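## Task

Move all five cases from the low table onto the empty pallet following its layer plan. Cases are identified by the four-digit article number printed on their labels. The pallet sits loose on the floor close to one end of the track and may be a little rotated. Plan positions are case centres relative to the pallet centre: a follows the pallet's long side (+a roughly toward +y) and b follows its short side (+b roughly toward the track). Bottom layer, on the deck, every case with its long side parallel to b: 3912 at a = -0.45 m, b = +0.20 m; 2187 at a = -0.15 m, b = +0.20 m; 5236 at a = -0.45 m, b = -0.20 m; 3305 at a = -0.15 m, b = -0.20 m. Second layer, resting on the first: 6049 at a = -0.15 m, b = +0.00 m, long side parallel to b. Every case must finish no more than about a finger's width from its spot. A case that drops to the floor may be recovered, but it must finish lid up. At the end release everything and move the tools away; a case that stays in place only because the robot holds it does not count.

## Robot and tools

Robot. Two arms, left_arm and right_arm, each on its own carriage on one shared track along y at x = 0. left_rail carries left_arm on the +y half (position_m 0.6 to 3 m), right_rail carries right_arm on the -y half (-3 to -0.6 m). Each arm base sits at x = 0, y = its carriage position, z = 0.04 m, facing +x. Each arm ends in a vacuum tool with four cups in two channels: channel a cups at y = -104.5 mm, channel b at y = +104.5 mm, both pairs at x = -62 and +62 mm of the cup point; the cups point along the cup point's +z. Rims span 227 mm (x) by 312 mm (y).

World frame (all reported poses): fixed to the table, table top z = 0, +z up, +x the direction the arms face, +y to their left, y = 0 mid-track. The table starts at x = 0.50 m and only covers y = -0.90 to 0.90; outside that the floor is at z = -0.53 m, which is where the pallets are. cam_pallet_north views the -y end of the track, cam_pallet_south the +y end; in both, +y runs roughly rightward in the image. Other cameras: cam_high, cam_low, cam_left_wrist, cam_right_wrist (fisheye). Calibration is given per camera and may be off by a few degrees and millimetres. "left"/"right" are names only.

execute_actions(actions): a list run in order. Each action may hold "rows", "steps", "until" and rail commands. An empty list just returns state and images.
- rows: up to 15 rows, one per control step (1/30 s). Every row is one list of 16 numbers in [-1, 1] covering both arms: left dx, dy, dz, rx, ry, rz, left suction_a, suction_b, then right dx, dy, dz, rx, ry, rz, suction_a, suction_b. dx..rz are an offset, not a pose: the cup point's target relative to its measured pose at the start of that action (for a call's first action, the last reported pose), expressed in the cup point's own axes. Each row is measured from that same start, not from the previous row. Scale: 1.0 = 0.6 m for dx/dy/dz, 180 degrees for the rx/ry/rz rotation vector. Per step the target is clipped to 100 mm and 16 degrees from the measured pose. Suction values: above 0.01 is on, 0 off; they persist, so resend the current value for an arm you want unchanged.
- steps: 1 to 450, at least the number of rows, default 15. After the last row the arm keeps heading to that row's target; give big moves enough steps, and if cut short, send the remainder next action.
- until: stops the action early when all conditions hold, e.g. {"left_rail": {"position_status": ["!=", "moving"]}} or {"all": {"status": "ended"}}. Numbers need a comparison (=, !=, <, <=, >, >=).
- Rails: {"left_rail": {"position_m": x, "speed_m_s": v}} (speed 0.01 to 1 m/s), or {"stop": true}. Rows never move carriages, but a moving carriage shifts its arm's tool by its travel. Send position_m, then wait on position_status until it is not moving before placing a tool precisely. Any out-of-range value refuses the whole call.

zoom_image(camera, region): region [x0, y0, x1, y1] in pixels of that camera's latest image, at most 504 by 504.

finished_scene(scene): ends scene 1 or 2 irreversibly; the task must already hold without the robot.

Results. State line per arm: end_effector_position (m), end_effector_quat_wxyz, velocities; printed cup position may be slightly off, more at long reach. Joint positions/velocities: rail, shoulder pan, shoulder lift, elbow, wrist 1-3. Hand target: where the controller is driving the cup point. suction_measured_a/b: 0 = no seal, 0.83+ on airtight surfaces, lower on leaky cardboard; settles in about 1.3 s. part_present_a/b: 1 once reading exceeds 0.09. Wrist force/torque in the tool's axes, with an offset up to ~10 N and noise; saturates near 200 N. Rail: position_m, position_status (moving, done, contact_stop, time_out, stopped, stopped_with_arm, stopped_for_other_arm), position_answer (taken/not_taken). "pose unreachable" means the clearance check altered or blocked that arm's command; after stopped_with_arm send followable rows then resend position_m; after stopped_for_other_arm move the arms apart, wait ~30 steps, resend.

Gripping. Press both cups of a channel fully onto a flat, smooth face; edges, holes or one uncovered cup mean no grip. Cups compress up to ~21 mm. Pull is about 381 N per cup at 0.7. While part_present is 1 the controller assumes an 11.5 kg load. To release: lower in small steps until contact, then in one action turn both channels off and back straight away. Turning suction on with the tool still can lift an object.

Avoid: contact torques over load limits (693/693/407/100/100/100 N m) or 400 N external force, which freeze the arm 10 s; arms (including tools, cameras, carriages and held cases) hitting or pressing each other; for hand-overs, set down, switch giver off first, lift it clear; knocking anything out of the work area; abrupt starts with a load (ramp offsets about 0.01 per row); cups sealing on the table (switch that channel off). The robot holds its last command while you deliberate, and the simulation keeps running.

Each tool is called as name([rows], argument=value, ...), one row to a line, values as JSON.

## Session

execute_actions(actions=[])

Scene clock: 0.00 s.
left_arm: end_effector_position=(+0.8497, +1.5345, +0.4385) suction_measured_a=0.00 part_present_a=0 suction_measured_b=0.00 part_present_b=0 end_effector_quat_wxyz=(-0.001, +0.000, +1.000, -0.000) end_effector_velocity=(+0.000, -0.000, -0.000) end_effector_angular_velocity=(+0.000, +0.000, +0.000) | right_arm: end_effector_position=(+0.8492, -2.1316, +0.4379) suction_measured_a=0.00 part_present_a=0 suction_measured_b=0.00 part_present_b=0 end_effector_quat_wxyz=(-0.002, +0.000, +1.000, -0.000) end_effector_velocity=(+0.000, -0.000, -0.000) end_effector_angular_velocity=(+0.000, +0.000, -0.000)
Joint positions: left_arm=[ 1.535 -0.239 -1.497  2.093 -2.165 -1.572  1.332] | right_arm=[-2.13  -0.24  -1.496  2.093 -2.163 -1.572  1.331]
Joint velocities: left_arm=[ 0. -0.  0. -0.  0.  0. -0.] | right_arm=[ 0. -0.  0. -0.  0. -0. -0.]
Wrist force (N, on the end effector, along its own x y z axes, offset not removed): no reading
Wrist torque (N m, same axes, about the end effector's origin, offset not removed): no reading
Hand target (left_arm): +0.850, +1.534, +0.438; -0.001, +0.000, +1.000, -0.000
Hand target (right_arm): +0.849, -2.132, +0.438; -0.002, +0.000, +1.000, -0.000
left_rail: position_m=1.535 position_m_goal=1.535 speed_m_s=1.00 position_status=done position_answer=taken refusals=0
right_rail: position_m=-2.130 position_m_goal=-2.130 speed_m_s=1.00 position_status=done position_answer=taken refusals=0

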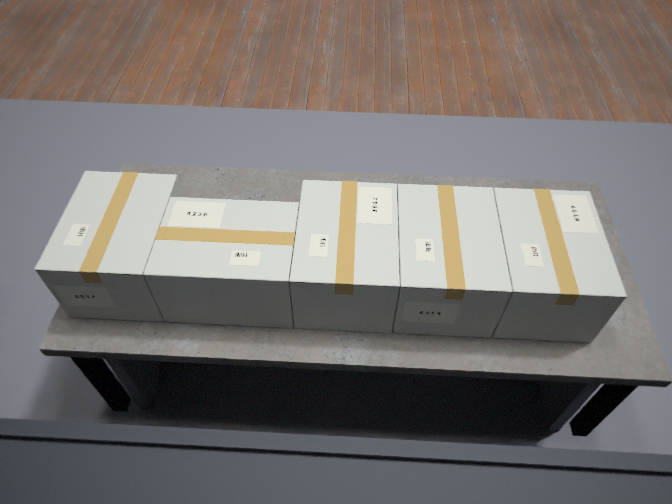

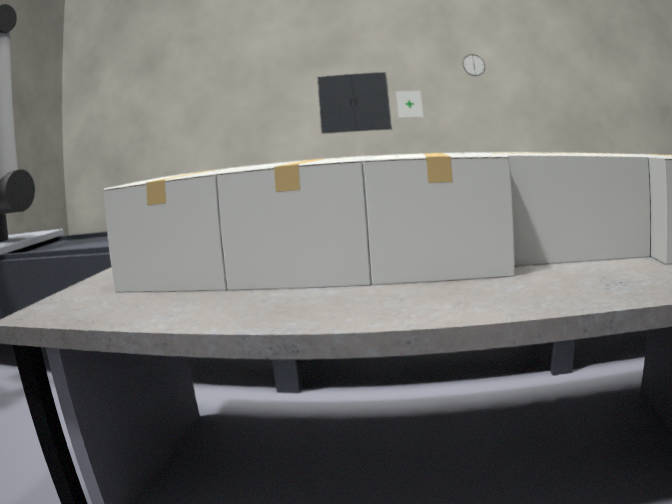

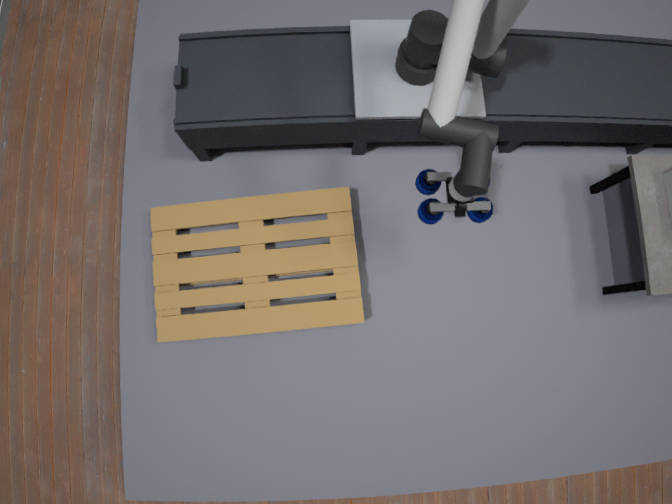

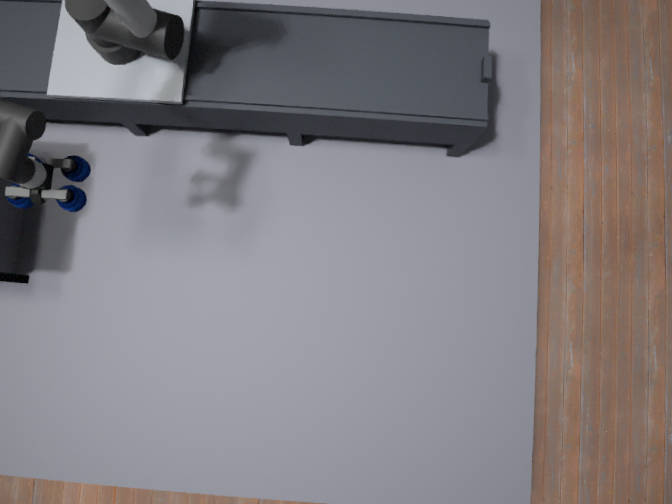

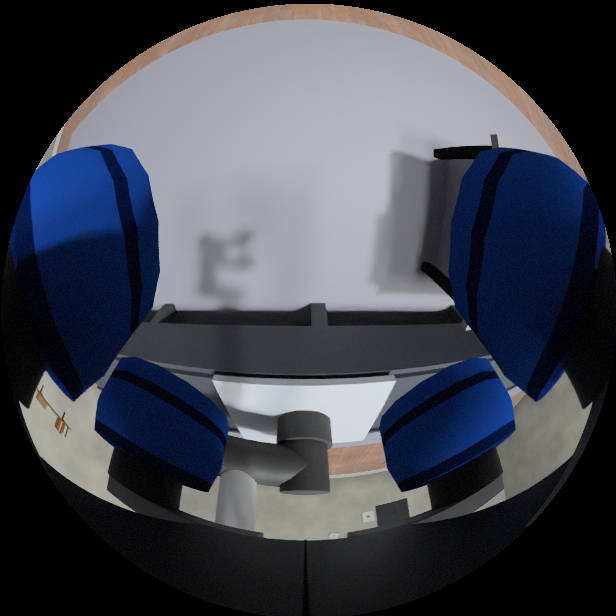

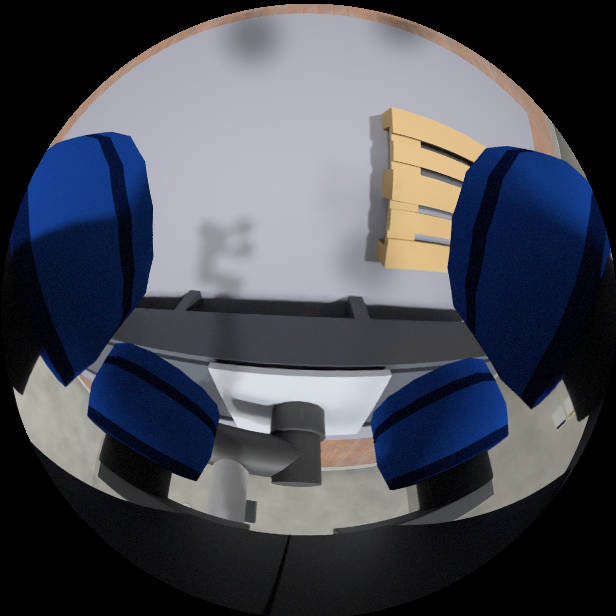

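zoom_image(camera="cam_high", region=[20, 150, 340, 350])

zoom_image(camera="cam_high", region=[290, 150, 640, 360])

zoom_image(camera="cam_pallet_north", region=[130, 170, 390, 365])

Region (20, 150, 340, 350) of cam_high's 672x504 image, scaled by 1.575, with more detail than that image has; it fills the top 315 rows of this view, and the rest is white.

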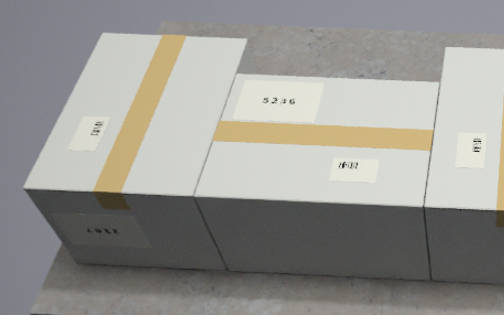

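Region (290, 150, 640, 360) of cam_high's 672x504 image, scaled by 1.440, with more detail than that image has; it fills the top 302 rows of this view, and the rest is white.

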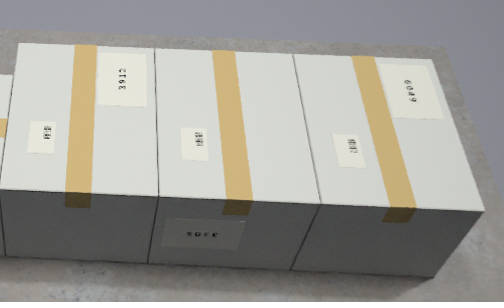

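Region (130, 170, 390, 365) of cam_pallet_north's 672x504 image, scaled by 1.938, with more detail than that image has; it fills the top 378 rows of this view, and the rest is white.

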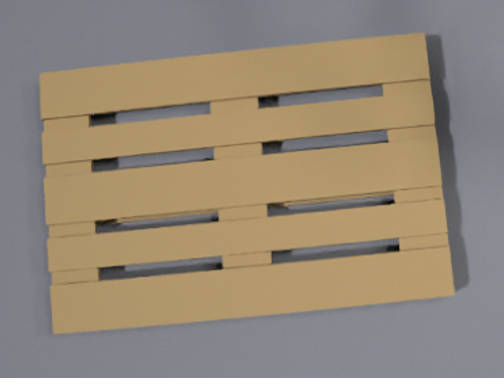

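zoom_image(camera="cam_high", region=[380, 170, 640, 350])

zoom_image(camera="cam_high", region=[30, 160, 230, 330])

zoom_image(camera="cam_high", region=[200, 165, 420, 345])

Region (380, 170, 640, 350) of cam_high's 672x504 image, scaled by 1.938, with more detail than that image has; it fills the top 349 rows of this view, and the rest is white.

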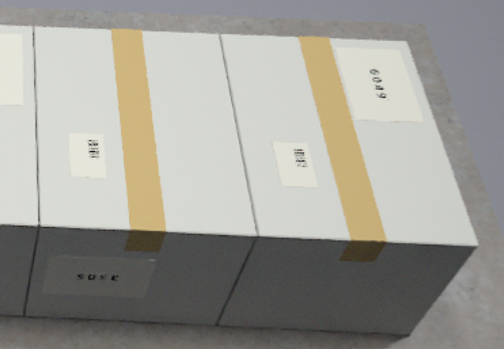

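Region (30, 160, 230, 330) of cam_high's 672x504 image, scaled by 2.520, with more detail than that image has; it fills the top 428 rows of this view, and the rest is white.

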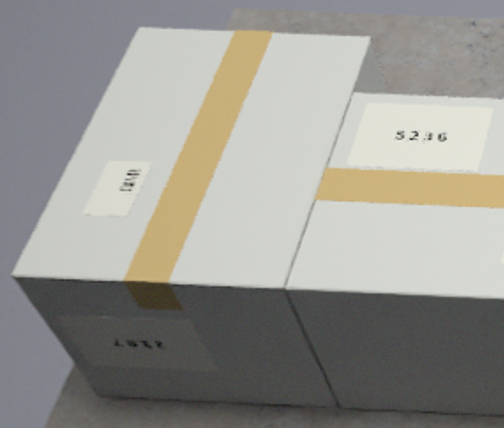

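Region (200, 165, 420, 345) of cam_high's 672x504 image, scaled by 2.291, with more detail than that image has; it fills the top 412 rows of this view, and the rest is white.

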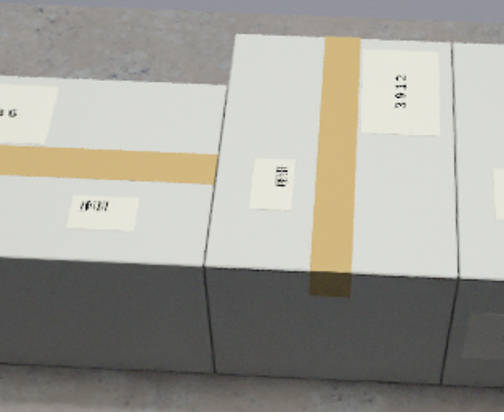

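execute_actions([
  {"rows":[[0,0,0,0,0,0,0,0,0.117,0.97,-0.2,0,0,-0.5,0,0]],"right_rail":{"position_m":-0.6},"left_rail":{"position_m":2.4},"steps":120,"until":{"all":{"status":"ended"}}},
  {"steps":20},
])

Scene clock: 72.03 s.
left_arm: end_effector_position=(+0.8497, +2.3996, +0.4385) suction_measured_a=0.00 part_present_a=0 suction_measured_b=0.00 part_present_b=0 end_effector_quat_wxyz=(-0.001, +0.000, +1.000, -0.000) end_effector_velocity=(-0.000, +0.000, +0.000) end_effector_angular_velocity=(-0.000, -0.000, +0.000) | right_arm: end_effector_position=(+0.7802, -0.0193, +0.5576) suction_measured_a=0.00 part_present_a=0 suction_measured_b=0.00 part_present_b=0 end_effector_quat_wxyz=(+0.002, +0.707, -0.707, -0.000) end_effector_velocity=(+0.000, -0.000, -0.000) end_effector_angular_velocity=(-0.000, +0.000, -0.000)
Joint positions: left_arm=[ 2.4   -0.239 -1.497  2.093 -2.165 -1.572  1.332] | right_arm=[-0.6    0.432 -1.429  1.828 -1.966 -1.572  0.432]
Joint velocities: left_arm=[ 0.  0. -0.  0.  0.  0.  0.] | right_arm=[ 0. -0.  0.  0. -0. -0. -0.]
Wrist force (N, on the end effector, along its own x y z axes, offset not removed): left_arm=[-2.2 4.8 3.3] | right_arm=[1.0 0.1 -5.2]
Wrist torque (N m, same axes, about the end effector's origin, offset not removed): left_arm=[0.95 -0.05 -0.02] | right_arm=[0.36 0.37 -0.08]
Hand target (left_arm): +0.850, +2.400, +0.438; -0.001, +0.000, +1.000, -0.000
Hand target (right_arm): +0.780, -0.019, +0.558; +0.002, +0.707, -0.707, -0.000
Off the commanded pose (left_arm): 0.000 m, 0 deg.
Off the commanded pose (right_arm): 0.001 m, 0 deg.
left_rail: position_m=2.400 position_m_goal=2.400 speed_m_s=1.00 position_status=done position_answer=taken refusals=0
right_rail: position_m=-0.600 position_m_goal=-0.600 speed_m_s=1.00 position_status=done position_answer=taken refusals=0
camera_calibration (this result's frames):
cam_left_wrist: T_world_to_cam=[[0.0045599, -0.99918, 0.0402271, 2.37643], [-0.833581, 0.018423, 0.55209, 0.435475], [-0.552378, -0.03605, -0.832814, 1.0091], [0, 0, 0, 1]] pos_world=[0.909571, 2.40283, 0.504373]
cam_right_wrist: T_world_to_cam=[[0.998313, 0.0564137, -0.0137209, -0.771164], [0.0542523, -0.822285, 0.566484, -0.354182], [0.020675, -0.566273, -0.823959, 0.518348], [0, 0, 0, 1]] pos_world=[0.778362, 0.0457919, 0.617154]

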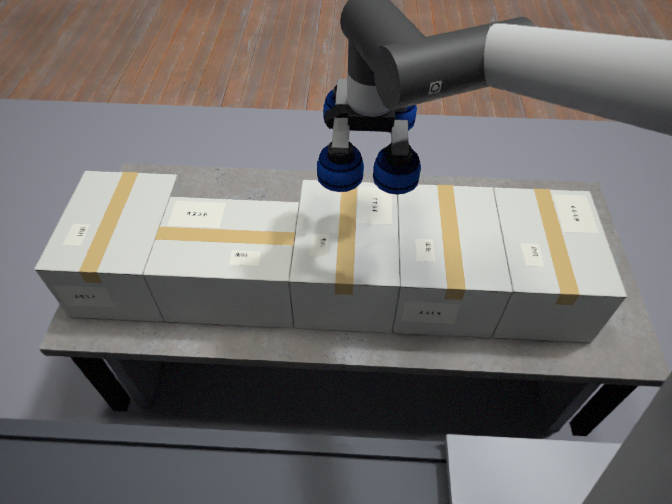

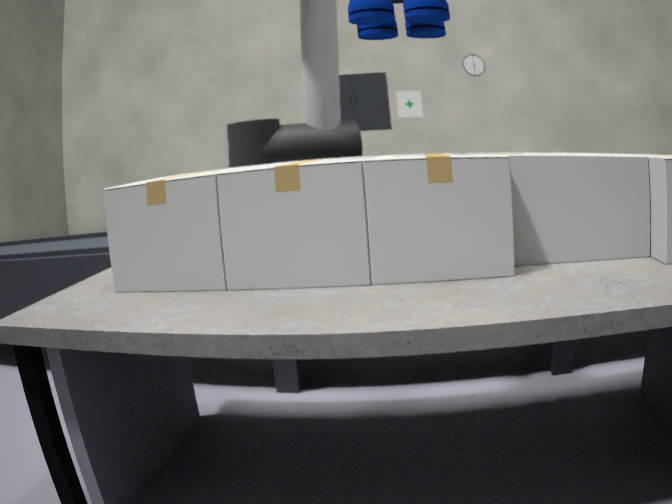

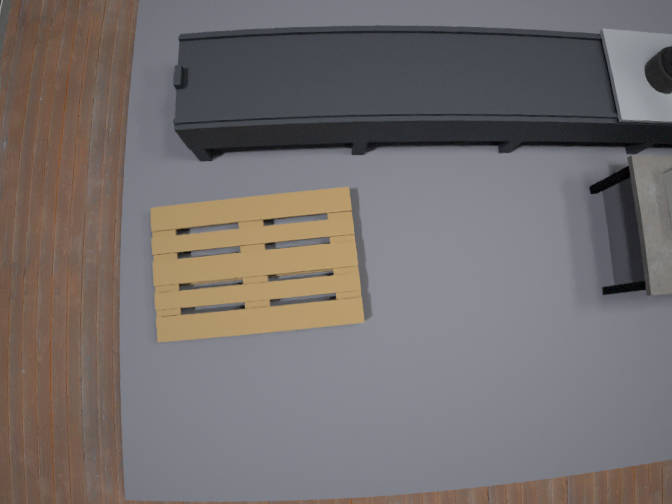

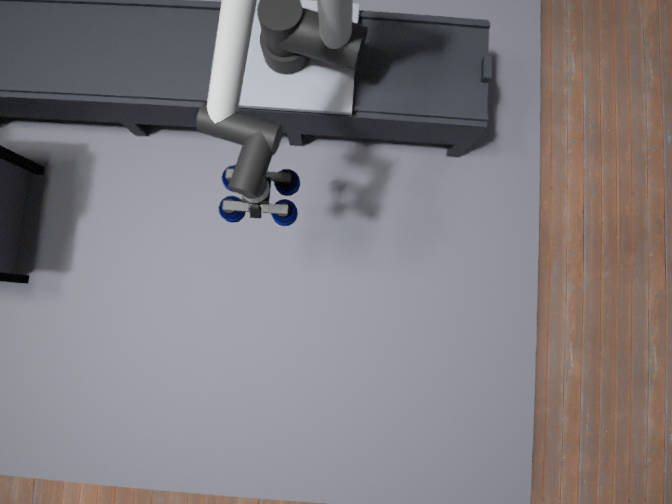

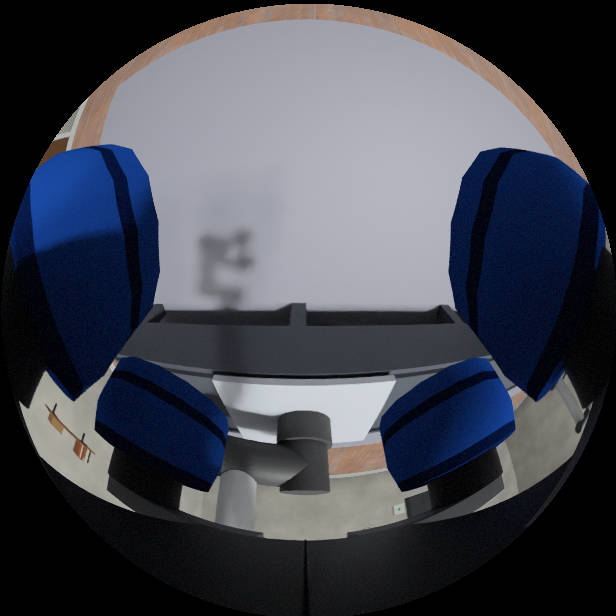

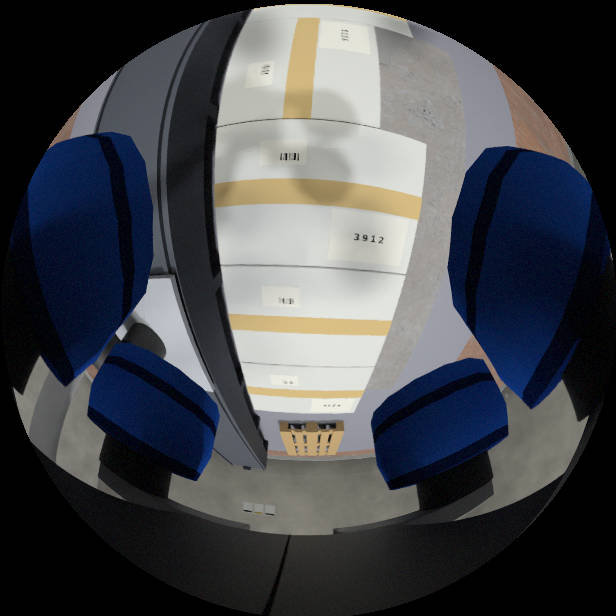

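zoom_image(camera="cam_right_wrist", region=[190, 100, 450, 300])

Region (190, 100, 450, 300) of cam_right_wrist's 616x616 image, scaled by 1.938, with more detail than that image has; it fills the top 388 rows of this view, and the rest is white.

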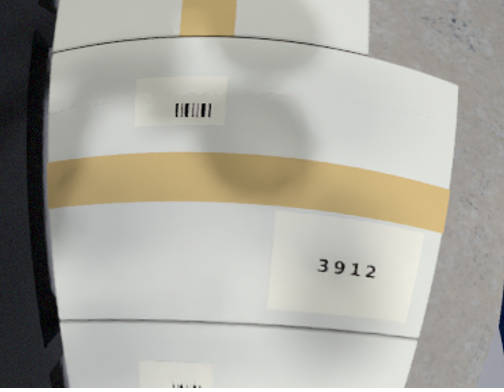

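execute_actions([
  {"rows":[[0,0,0,0,0,0,0,0,-0.078,-0.025,0.2,0,0,0,0,0],[0,0,0,0,0,0,0,0,-0.078,-0.025,0.49,0,0,0,0,0]],"steps":30},
  {"rows":[[0,0,0,0,0,0,0,0,0,0,0.01,0,0,0,1,1],[0,0,0,0,0,0,0,0,0,0,0.02,0,0,0,1,1],[0,0,0,0,0,0,0,0,0,0,0.03,0,0,0,1,1],[0,0,0,0,0,0,0,0,0,0,0.04,0,0,0,1,1],[0,0,0,0,0,0,0,0,0,0,0.05,0,0,0,1,1],[0,0,0,0,0,0,0,0,0,0,0.058,0,0,0,1,1]],"steps":40},
])

Scene clock: 97.47 s.
left_arm: end_effector_position=(+0.8497, +2.3996, +0.4385) suction_measured_a=0.00 part_present_a=0 suction_measured_b=0.00 part_present_b=0 end_effector_quat_wxyz=(-0.001, +0.000, +1.000, -0.000) end_effector_velocity=(+0.000, -0.000, -0.000) end_effector_angular_velocity=(+0.000, +0.000, -0.000) | right_arm: end_effector_position=(+0.7946, +0.0270, +0.2290) suction_measured_a=0.88 part_present_a=1 suction_measured_b=0.88 part_present_b=1 end_effector_quat_wxyz=(+0.002, +0.707, -0.707, +0.000) end_effector_velocity=(+0.000, -0.000, -0.000) end_effector_angular_velocity=(-0.000, +0.000, -0.000)
Joint positions: left_arm=[ 2.4   -0.239 -1.497  2.093 -2.165 -1.572  1.332] | right_arm=[-0.6    0.469 -1.151  1.998 -2.413 -1.572  0.469]
Joint velocities: left_arm=[ 0. -0.  0. -0.  0. -0.  0.] | right_arm=[ 0. -0.  0.  0. -0.  0.  0.]
Wrist force (N, on the end effector, along its own x y z axes, offset not removed): left_arm=[0.2 4.6 4.3] | right_arm=[-3.9 3.9 -21.8]
Wrist torque (N m, same axes, about the end effector's origin, offset not removed): left_arm=[0.83 -0.47 0.13] | right_arm=[4.10 1.40 0.03]
Hand target (left_arm): +0.850, +2.400, +0.438; -0.001, +0.000, +1.000, -0.000
Hand target (right_arm): +0.795, +0.027, +0.229; +0.002, +0.707, -0.707, +0.000
Off the commanded pose (left_arm): 0.000 m, 0 deg.
Off the commanded pose (right_arm): 0.000 m, 0 deg.
left_rail: position_m=2.400 position_m_goal=2.400 speed_m_s=1.00 position_status=done position_answer=taken refusals=0
right_rail: position_m=-0.600 position_m_goal=-0.600 speed_m_s=1.00 position_status=done position_answer=taken refusals=0
camera_calibration (this result's frames):
cam_left_wrist: T_world_to_cam=[[0.00456, -0.99918, 0.0402271, 2.37643], [-0.833581, 0.0184229, 0.552089, 0.435475], [-0.552378, -0.03605, -0.832814, 1.0091], [0, 0, 0, 1]] pos_world=[0.909571, 2.40283, 0.504373]
cam_right_wrist: T_world_to_cam=[[0.998316, 0.0563955, -0.013602, -0.792653], [0.054169, -0.822263, 0.566524, -0.130703], [0.020765, -0.566307, -0.823933, 0.273495], [0, 0, 0, 1]] pos_world=[0.792719, 0.0921115, 0.288606]

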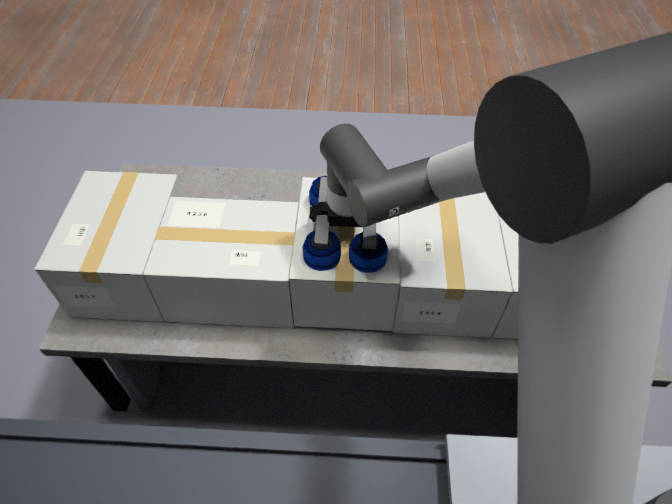

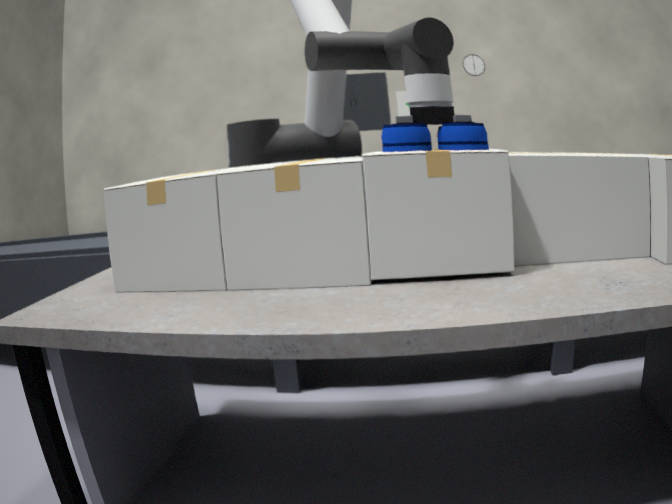

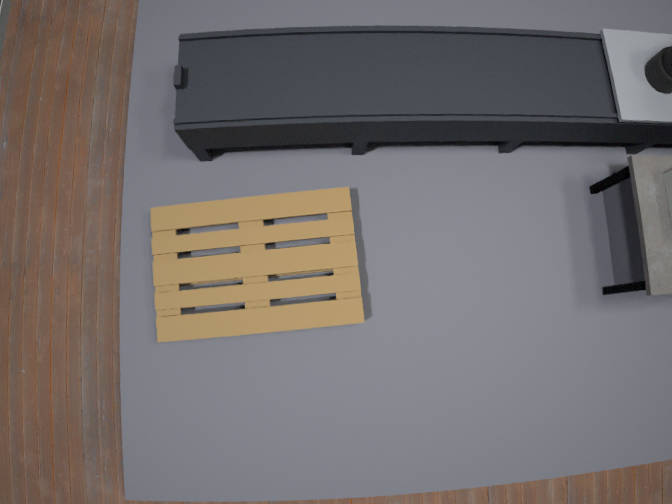

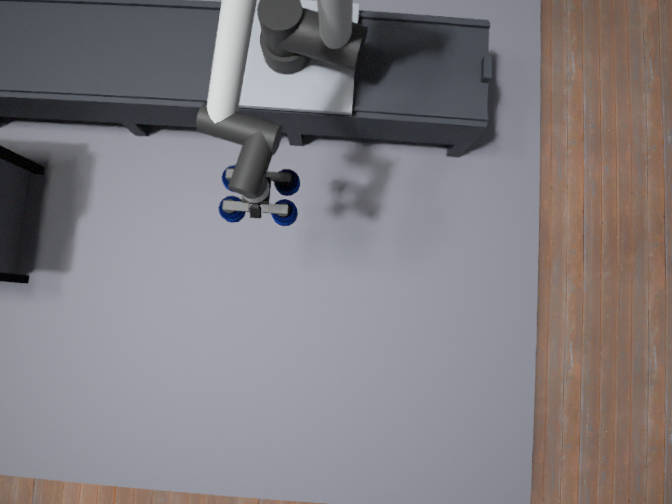

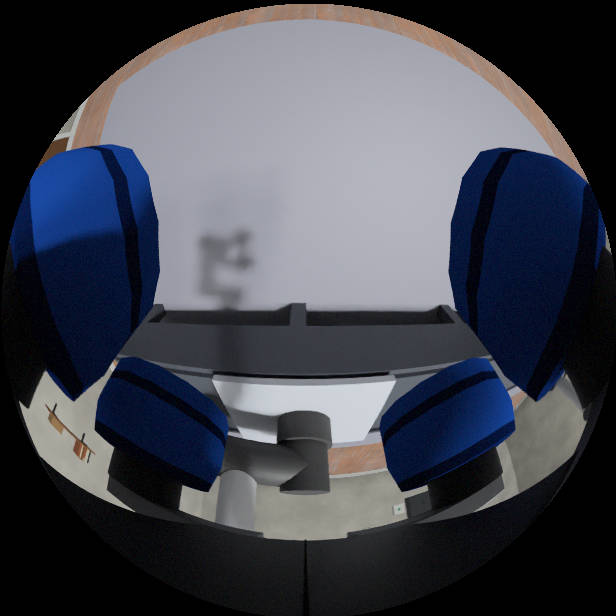

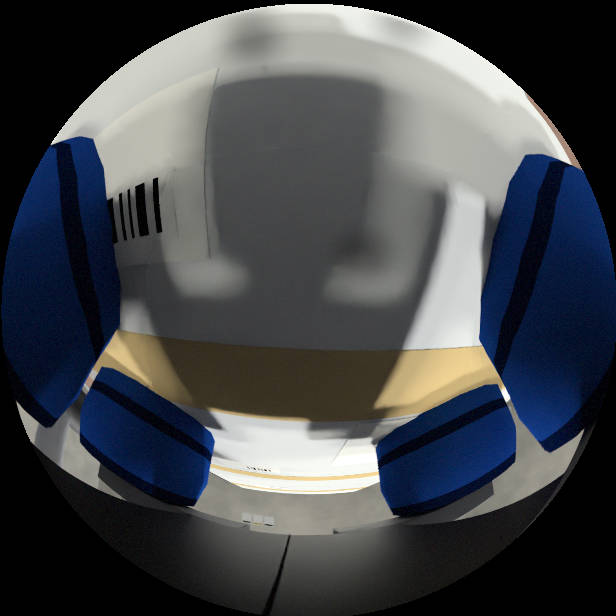

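execute_actions([
  {"rows":[[0,0,0,0,0,0,0,0,0,0,-0.01,0,0,0,1,1],[0,0,0,0,0,0,0,0,0,0,-0.025,0,0,0,1,1],[0,0,0,0,0,0,0,0,0,0,-0.05,0,0,0,1,1],[0,0,0,0,0,0,0,0,0,0,-0.08,0,0,0,1,1],[0,0,0,0,0,0,0,0,0,0,-0.115,0,0,0,1,1],[0,0,0,0,0,0,0,0,0,0,-0.155,0,0,0,1,1],[0,0,0,0,0,0,0,0,0,0,-0.2,0,0,0,1,1],[0,0,0,0,0,0,0,0,0,0,-0.245,0,0,0,1,1],[0,0,0,0,0,0,0,0,0,0,-0.29,0,0,0,1,1],[0,0,0,0,0,0,0,0,0,0,-0.335,0,0,0,1,1],[0,0,0,0,0,0,0,0,0,0,-0.375,0,0,0,1,1],[0,0,0,0,0,0,0,0,0,0,-0.41,0,0,0,1,1],[0,0,0,0,0,0,0,0,0,0,-0.44,0,0,0,1,1],[0,0,0,0,0,0,0,0,0,0,-0.465,0,0,0,1,1],[0,0,0,0,0,0,0,0,0,0,-0.48,0,0,0,1,1]],"steps":24},
  {"right_rail":{"position_m":-3.0},"rows":[[0,0,0,0,0,0,0,0,0.01,0,0,0,0,0,1,1],[0,0,0,0,0,0,0,0,0.03,0,0,0,0,0,1,1],[0,0,0,0,0,0,0,0,0.06,0,0,0,0,0,1,1],[0,0,0,0,0,0,0,0,0.1,0,0,0,0,0,1,1],[0,0,0,0,0,0,0,0,0.15,0,0,0,0,0,1,1],[0,0,0,0,0,0,0,0,0.2,0,0,0,0,0,1,1],[0,0,0,0,0,0,0,0,0.25,0,0,0,0,0,1,1],[0,0,0,0,0,0,0,0,0.3,0,0,0,0,0,1,1],[0,0,0,0,0,0,0,0,0.35,0,0,0,0,0,1,1],[0,0,0,0,0,0,0,0,0.4,0,0,0,0,0,1,1],[0,0,0,0,0,0,0,0,0.45,0,0,0,0,0,1,1],[0,0,0,0,0,0,0,0,0.5,0,0,0,0,0,1,1],[0,0,0,0,0,0,0,0,0.55,0,0,0,0,0,1,1],[0,0,0,0,0,0,0,0,0.6,0,0,0,0,0,1,1],[0,0,0,0,0,0,0,0,1.0,0,0,0,0,0,1,1]],"steps":30},
  {"rows":[[0,0,0,0,0,0,0,0,0.01,0,0,0,0,0,1,1],[0,0,0,0,0,0,0,0,0.03,0,0,0,0,0,1,1],[0,0,0,0,0,0,0,0,0.06,0,0,0,0,0,1,1],[0,0,0,0,0,0,0,0,0.1,0,0,0,0,0,1,1],[0,0,0,0,0,0,0,0,0.15,0,0,0,0,0,1,1],[0,0,0,0,0,0,0,0,0.2,0,0,0,0,0,1,1],[0,0,0,0,0,0,0,0,0.25,0,0,0,0,0,1,1],[0,0,0,0,0,0,0,0,0.3,0,0,0,0,0,1,1],[0,0,0,0,0,0,0,0,0.35,0,0,0,0,0,1,1],[0,0,0,0,0,0,0,0,0.4,0,0,0,0,0,1,1],[0,0,0,0,0,0,0,0,0.45,0,0,0,0,0,1,1],[0,0,0,0,0,0,0,0,0.5,0,0,0,0,0,1,1],[0,0,0,0,0,0,0,0,0.55,0,0,0,0,0,1,1],[0,0,0,0,0,0,0,0,0.6,0,0,0,0,0,1,1],[0,0,0,0,0,0,0,0,1.0,0,0,0,0,0,1,1]],"steps":30},
  {"rows":[[0,0,0,0,0,0,0,0,0.005,0,0.01,0,0,0,1,1],[0,0,0,0,0,0,0,0,0.01,-0.005,0.03,0,0,-0.002,1,1],[0,0,0,0,0,0,0,0,0.015,-0.01,0.06,0,0,-0.004,1,1],[0,0,0,0,0,0,0,0,0.02,-0.015,0.1,0,0,-0.006,1,1],[0,0,0,0,0,0,0,0,0.025,-0.02,0.15,0,0,-0.008,1,1],[0,0,0,0,0,0,0,0,0.03,-0.025,0.2,0,0,-0.01,1,1],[0,0,0,0,0,0,0,0,0.035,-0.03,0.25,0,0,-0.012,1,1],[0,0,0,0,0,0,0,0,0.04,-0.035,0.3,0,0,-0.014,1,1],[0,0,0,0,0,0,0,0,0.045,-0.04,0.35,0,0,-0.016,1,1],[0,0,0,0,0,0,0,0,0.05,-0.045,0.4,0,0,-0.018,1,1],[0,0,0,0,0,0,0,0,0.055,-0.05,0.45,0,0,-0.0194,1,1],[0,0,0,0,0,0,0,0,0.06,-0.055,0.5,0,0,-0.0194,1,1],[0,0,0,0,0,0,0,0,0.065,-0.06,0.55,0,0,-0.0194,1,1],[0,0,0,0,0,0,0,0,0.07,-0.064,0.6,0,0,-0.0194,1,1],[0,0,0,0,0,0,0,0,0.07,-0.064,1.0,0,0,-0.0194,1,1]],"steps":38},
])

Scene clock: 142.67 s.
left_arm: end_effector_position=(+0.8497, +2.3996, +0.4385) suction_measured_a=0.00 part_present_a=0 suction_measured_b=0.00 part_present_b=0 end_effector_quat_wxyz=(-0.001, +0.000, +1.000, -0.000) end_effector_velocity=(+0.000, -0.000, -0.000) end_effector_angular_velocity=(+0.000, +0.000, +0.000) | right_arm: end_effector_position=(+0.8148, -3.4362, -0.0780) suction_measured_a=0.88 part_present_a=1 suction_measured_b=0.88 part_present_b=1 end_effector_quat_wxyz=(+0.003, +0.725, -0.688, -0.000) end_effector_velocity=(+0.030, -0.021, -0.077) end_effector_angular_velocity=(-0.011, -0.013, -0.000)
Joint positions: left_arm=[ 2.4   -0.239 -1.497  2.093 -2.165 -1.572  1.332] | right_arm=[-3.    -0.709 -0.842  2.178 -2.906 -1.577 -0.761]
Joint velocities: left_arm=[ 0. -0.  0. -0.  0. -0. -0.] | right_arm=[ 0.     0.004  0.12  -0.056 -0.081 -0.     0.005]
Wrist force (N, on the end effector, along its own x y z axes, offset not removed): left_arm=[-3.0 3.9 0.6] | right_arm=[-1.0 -0.7 -10.8]
Wrist torque (N m, same axes, about the end effector's origin, offset not removed): left_arm=[0.70 0.02 0.19] | right_arm=[4.29 1.74 -0.08]
Hand target (left_arm): +0.850, +2.400, +0.438; -0.001, +0.000, +1.000, -0.000
Hand target (right_arm): +0.817, -3.438, -0.085; +0.003, +0.725, -0.688, +0.000
Off the commanded pose (left_arm): 0.000 m, 0 deg.
Off the commanded pose (right_arm): 0.008 m, 0 deg.
left_rail: position_m=2.400 position_m_goal=2.400 speed_m_s=1.00 position_status=done position_answer=taken refusals=0
right_rail: position_m=-3.000 position_m_goal=-3.000 speed_m_s=1.00 position_status=done position_answer=taken refusals=0
camera_calibration (this result's frames):
cam_left_wrist: T_world_to_cam=[[0.00455995, -0.99918, 0.0402271, 2.37643], [-0.833581, 0.0184229, 0.55209, 0.435475], [-0.552378, -0.03605, -0.832814, 1.0091], [0, 0, 0, 1]] pos_world=[0.909571, 2.40283, 0.504373]
cam_right_wrist: T_world_to_cam=[[0.993941, 0.108803, -0.0155806, -0.438145], [0.0984306, -0.81804, 0.566677, -2.82706], [0.0489106, -0.564777, -0.823793, -1.95878], [0, 0, 0, 1]] pos_world=[0.809564, -3.37125, -0.0184282]

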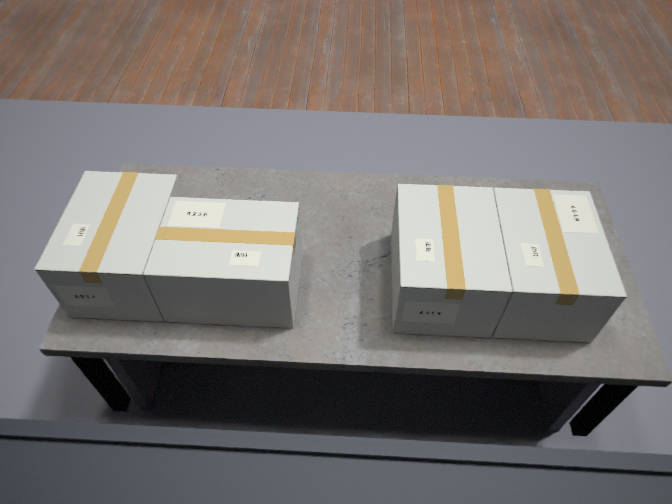

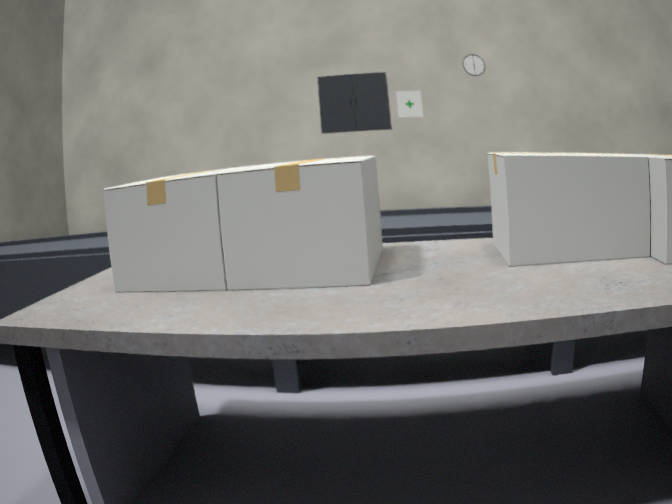

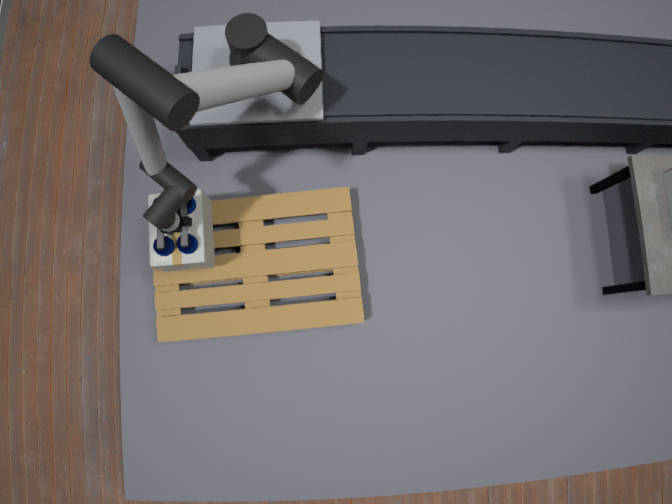

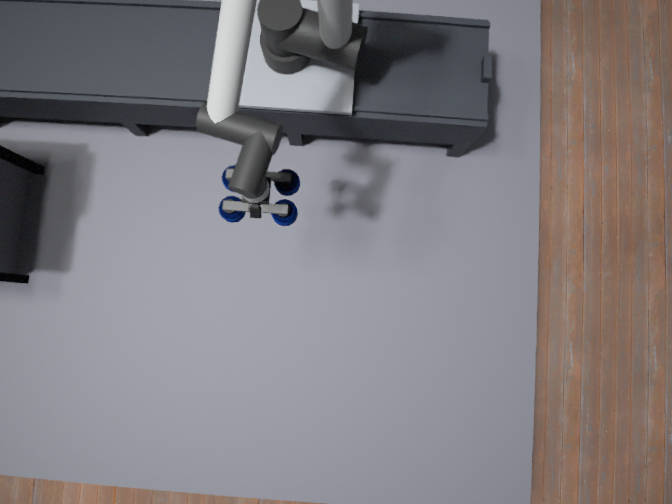

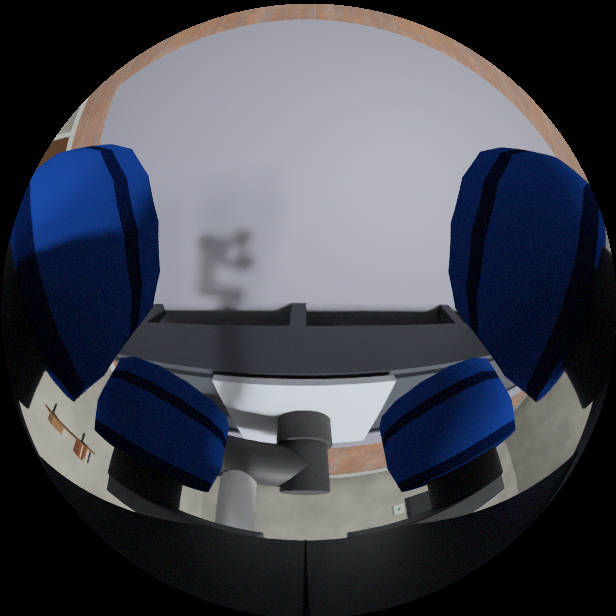

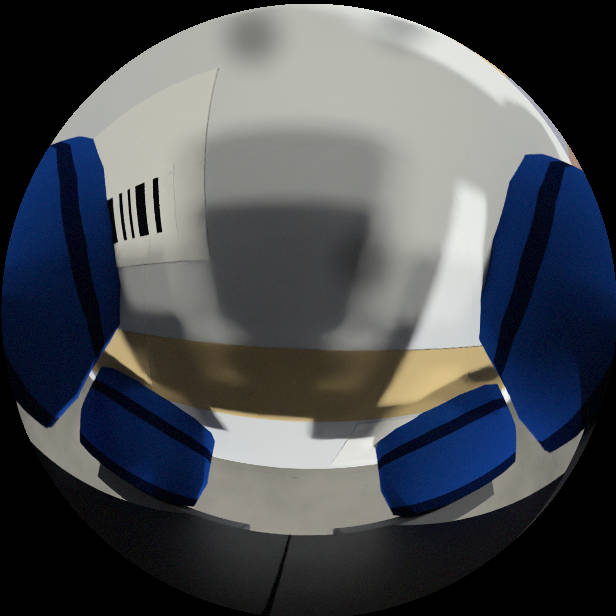

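execute_actions([
  {"rows":[[0,0,0,0,0,0,0,0,0,0,0.03,0,0,0,1,1],[0,0,0,0,0,0,0,0,0,0,0.05,0,0,0,1,1],[0,0,0,0,0,0,0,0,0,0,0.07,0,0,0,1,1],[0,0,0,0,0,0,0,0,0,0,0.09,0,0,0,1,1],[0,0,0,0,0,0,0,0,0,0,0.105,0,0,0,1,1]],"steps":12},
])

zoom_image(camera="cam_pallet_north", region=[130, 170, 260, 350])

Scene clock: 148.80 s.
left_arm: end_effector_position=(+0.8497, +2.3996, +0.4385) suction_measured_a=0.00 part_present_a=0 suction_measured_b=0.00 part_present_b=0 end_effector_quat_wxyz=(-0.001, +0.000, +1.000, -0.000) end_effector_velocity=(-0.000, -0.000, +0.000) end_effector_angular_velocity=(-0.000, -0.000, +0.000) | right_arm: end_effector_position=(+0.8144, -3.4362, -0.1382) suction_measured_a=0.88 part_present_a=1 suction_measured_b=0.88 part_present_b=1 end_effector_quat_wxyz=(+0.003, +0.725, -0.688, -0.001) end_effector_velocity=(+0.003, -0.003, -0.031) end_effector_angular_velocity=(-0.003, -0.004, +0.000)
Joint positions: left_arm=[ 2.4   -0.239 -1.497  2.093 -2.165 -1.572  1.332] | right_arm=[-3.    -0.709 -0.759  2.167 -2.978 -1.577 -0.761]
Joint velocities: left_arm=[ 0. -0. -0. -0.  0. -0. -0.] | right_arm=[ 0.    -0.     0.044 -0.011 -0.038  0.    -0.   ]
Wrist force (N, on the end effector, along its own x y z axes, offset not removed): left_arm=[3.4 6.9 1.1] | right_arm=[-0.6 -1.5 -20.1]
Wrist torque (N m, same axes, about the end effector's origin, offset not removed): left_arm=[1.13 -1.00 0.14] | right_arm=[3.57 1.20 -0.13]
Hand target (left_arm): +0.850, +2.400, +0.438; -0.001, +0.000, +1.000, -0.000
Hand target (right_arm): +0.815, -3.436, -0.141; +0.003, +0.725, -0.688, -0.000
Off the commanded pose (left_arm): 0.000 m, 0 deg.
Off the commanded pose (right_arm): 0.003 m, 0 deg.
left_rail: position_m=2.400 position_m_goal=2.400 speed_m_s=1.00 position_status=done position_answer=taken refusals=0
right_rail: position_m=-3.000 position_m_goal=-3.000 speed_m_s=1.00 position_status=done position_answer=taken refusals=0
camera_calibration (this result's frames):
cam_left_wrist: T_world_to_cam=[[0.0045601, -0.99918, 0.040227, 2.37643], [-0.833581, 0.0184228, 0.552089, 0.435475], [-0.552378, -0.03605, -0.832814, 1.0091], [0, 0, 0, 1]] pos_world=[0.909571, 2.40283, 0.504373]
cam_right_wrist: T_world_to_cam=[[0.993933, 0.108831, -0.0159026, -0.438634], [0.0986458, -0.818133, 0.566504, -2.79341], [0.048643, -0.564636, -0.823905, -2.0077], [0, 0, 0, 1]] pos_world=[0.809191, -3.37127, -0.078655]

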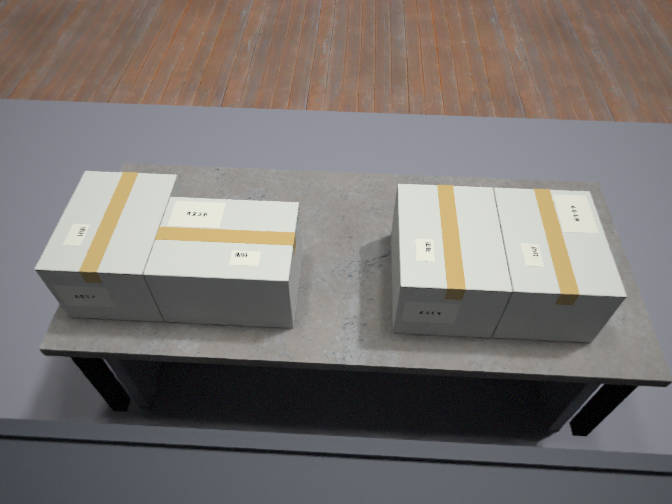

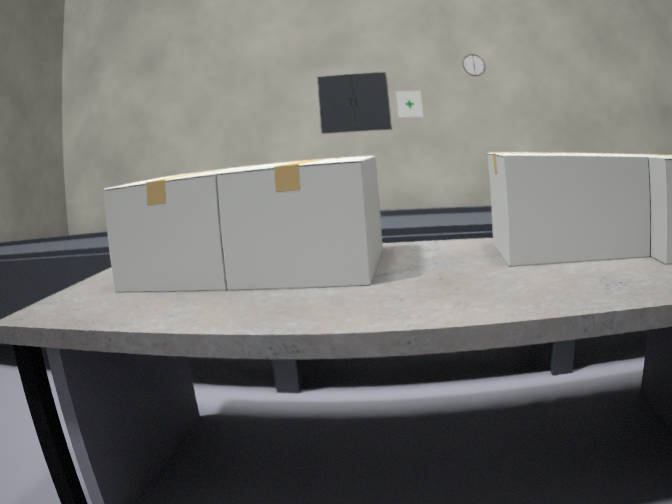

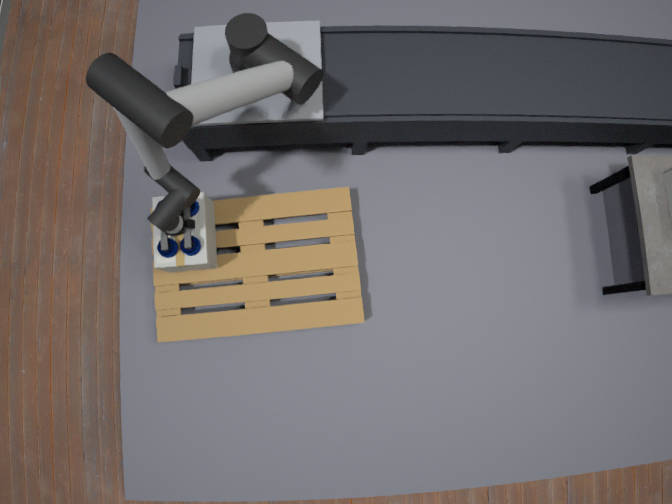

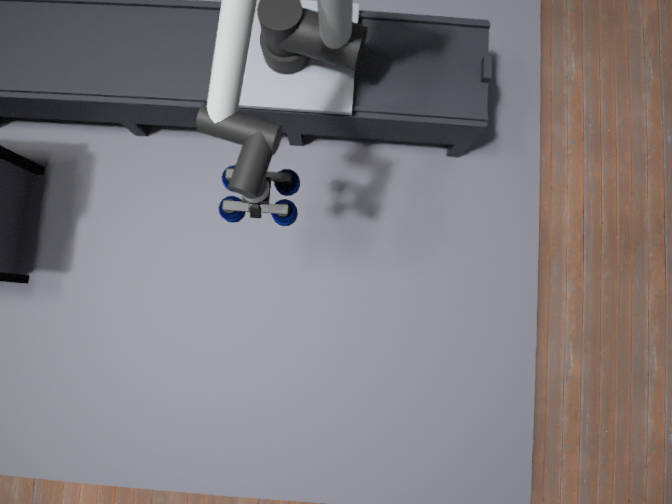

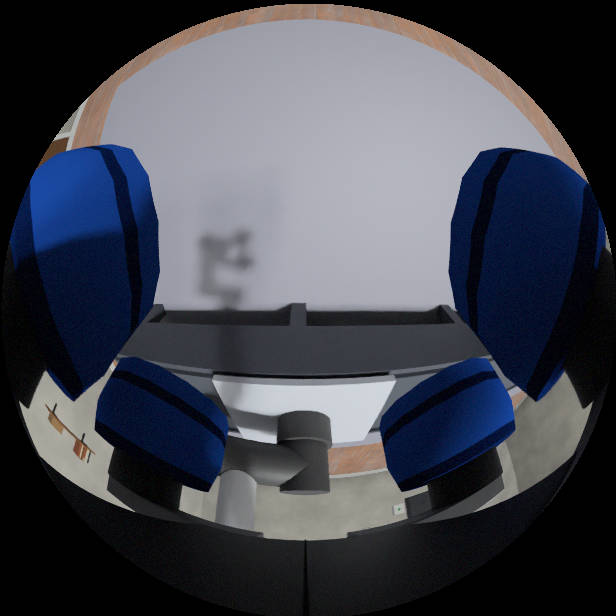

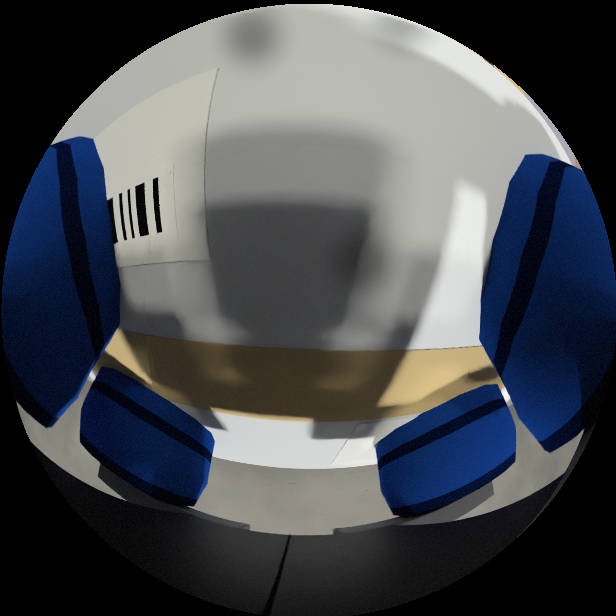

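Region (130, 170, 260, 350) of cam_pallet_north's 672x504 image, scaled by 2.800, with more detail than that image has.

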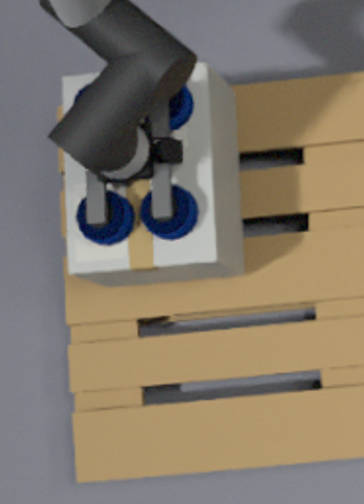

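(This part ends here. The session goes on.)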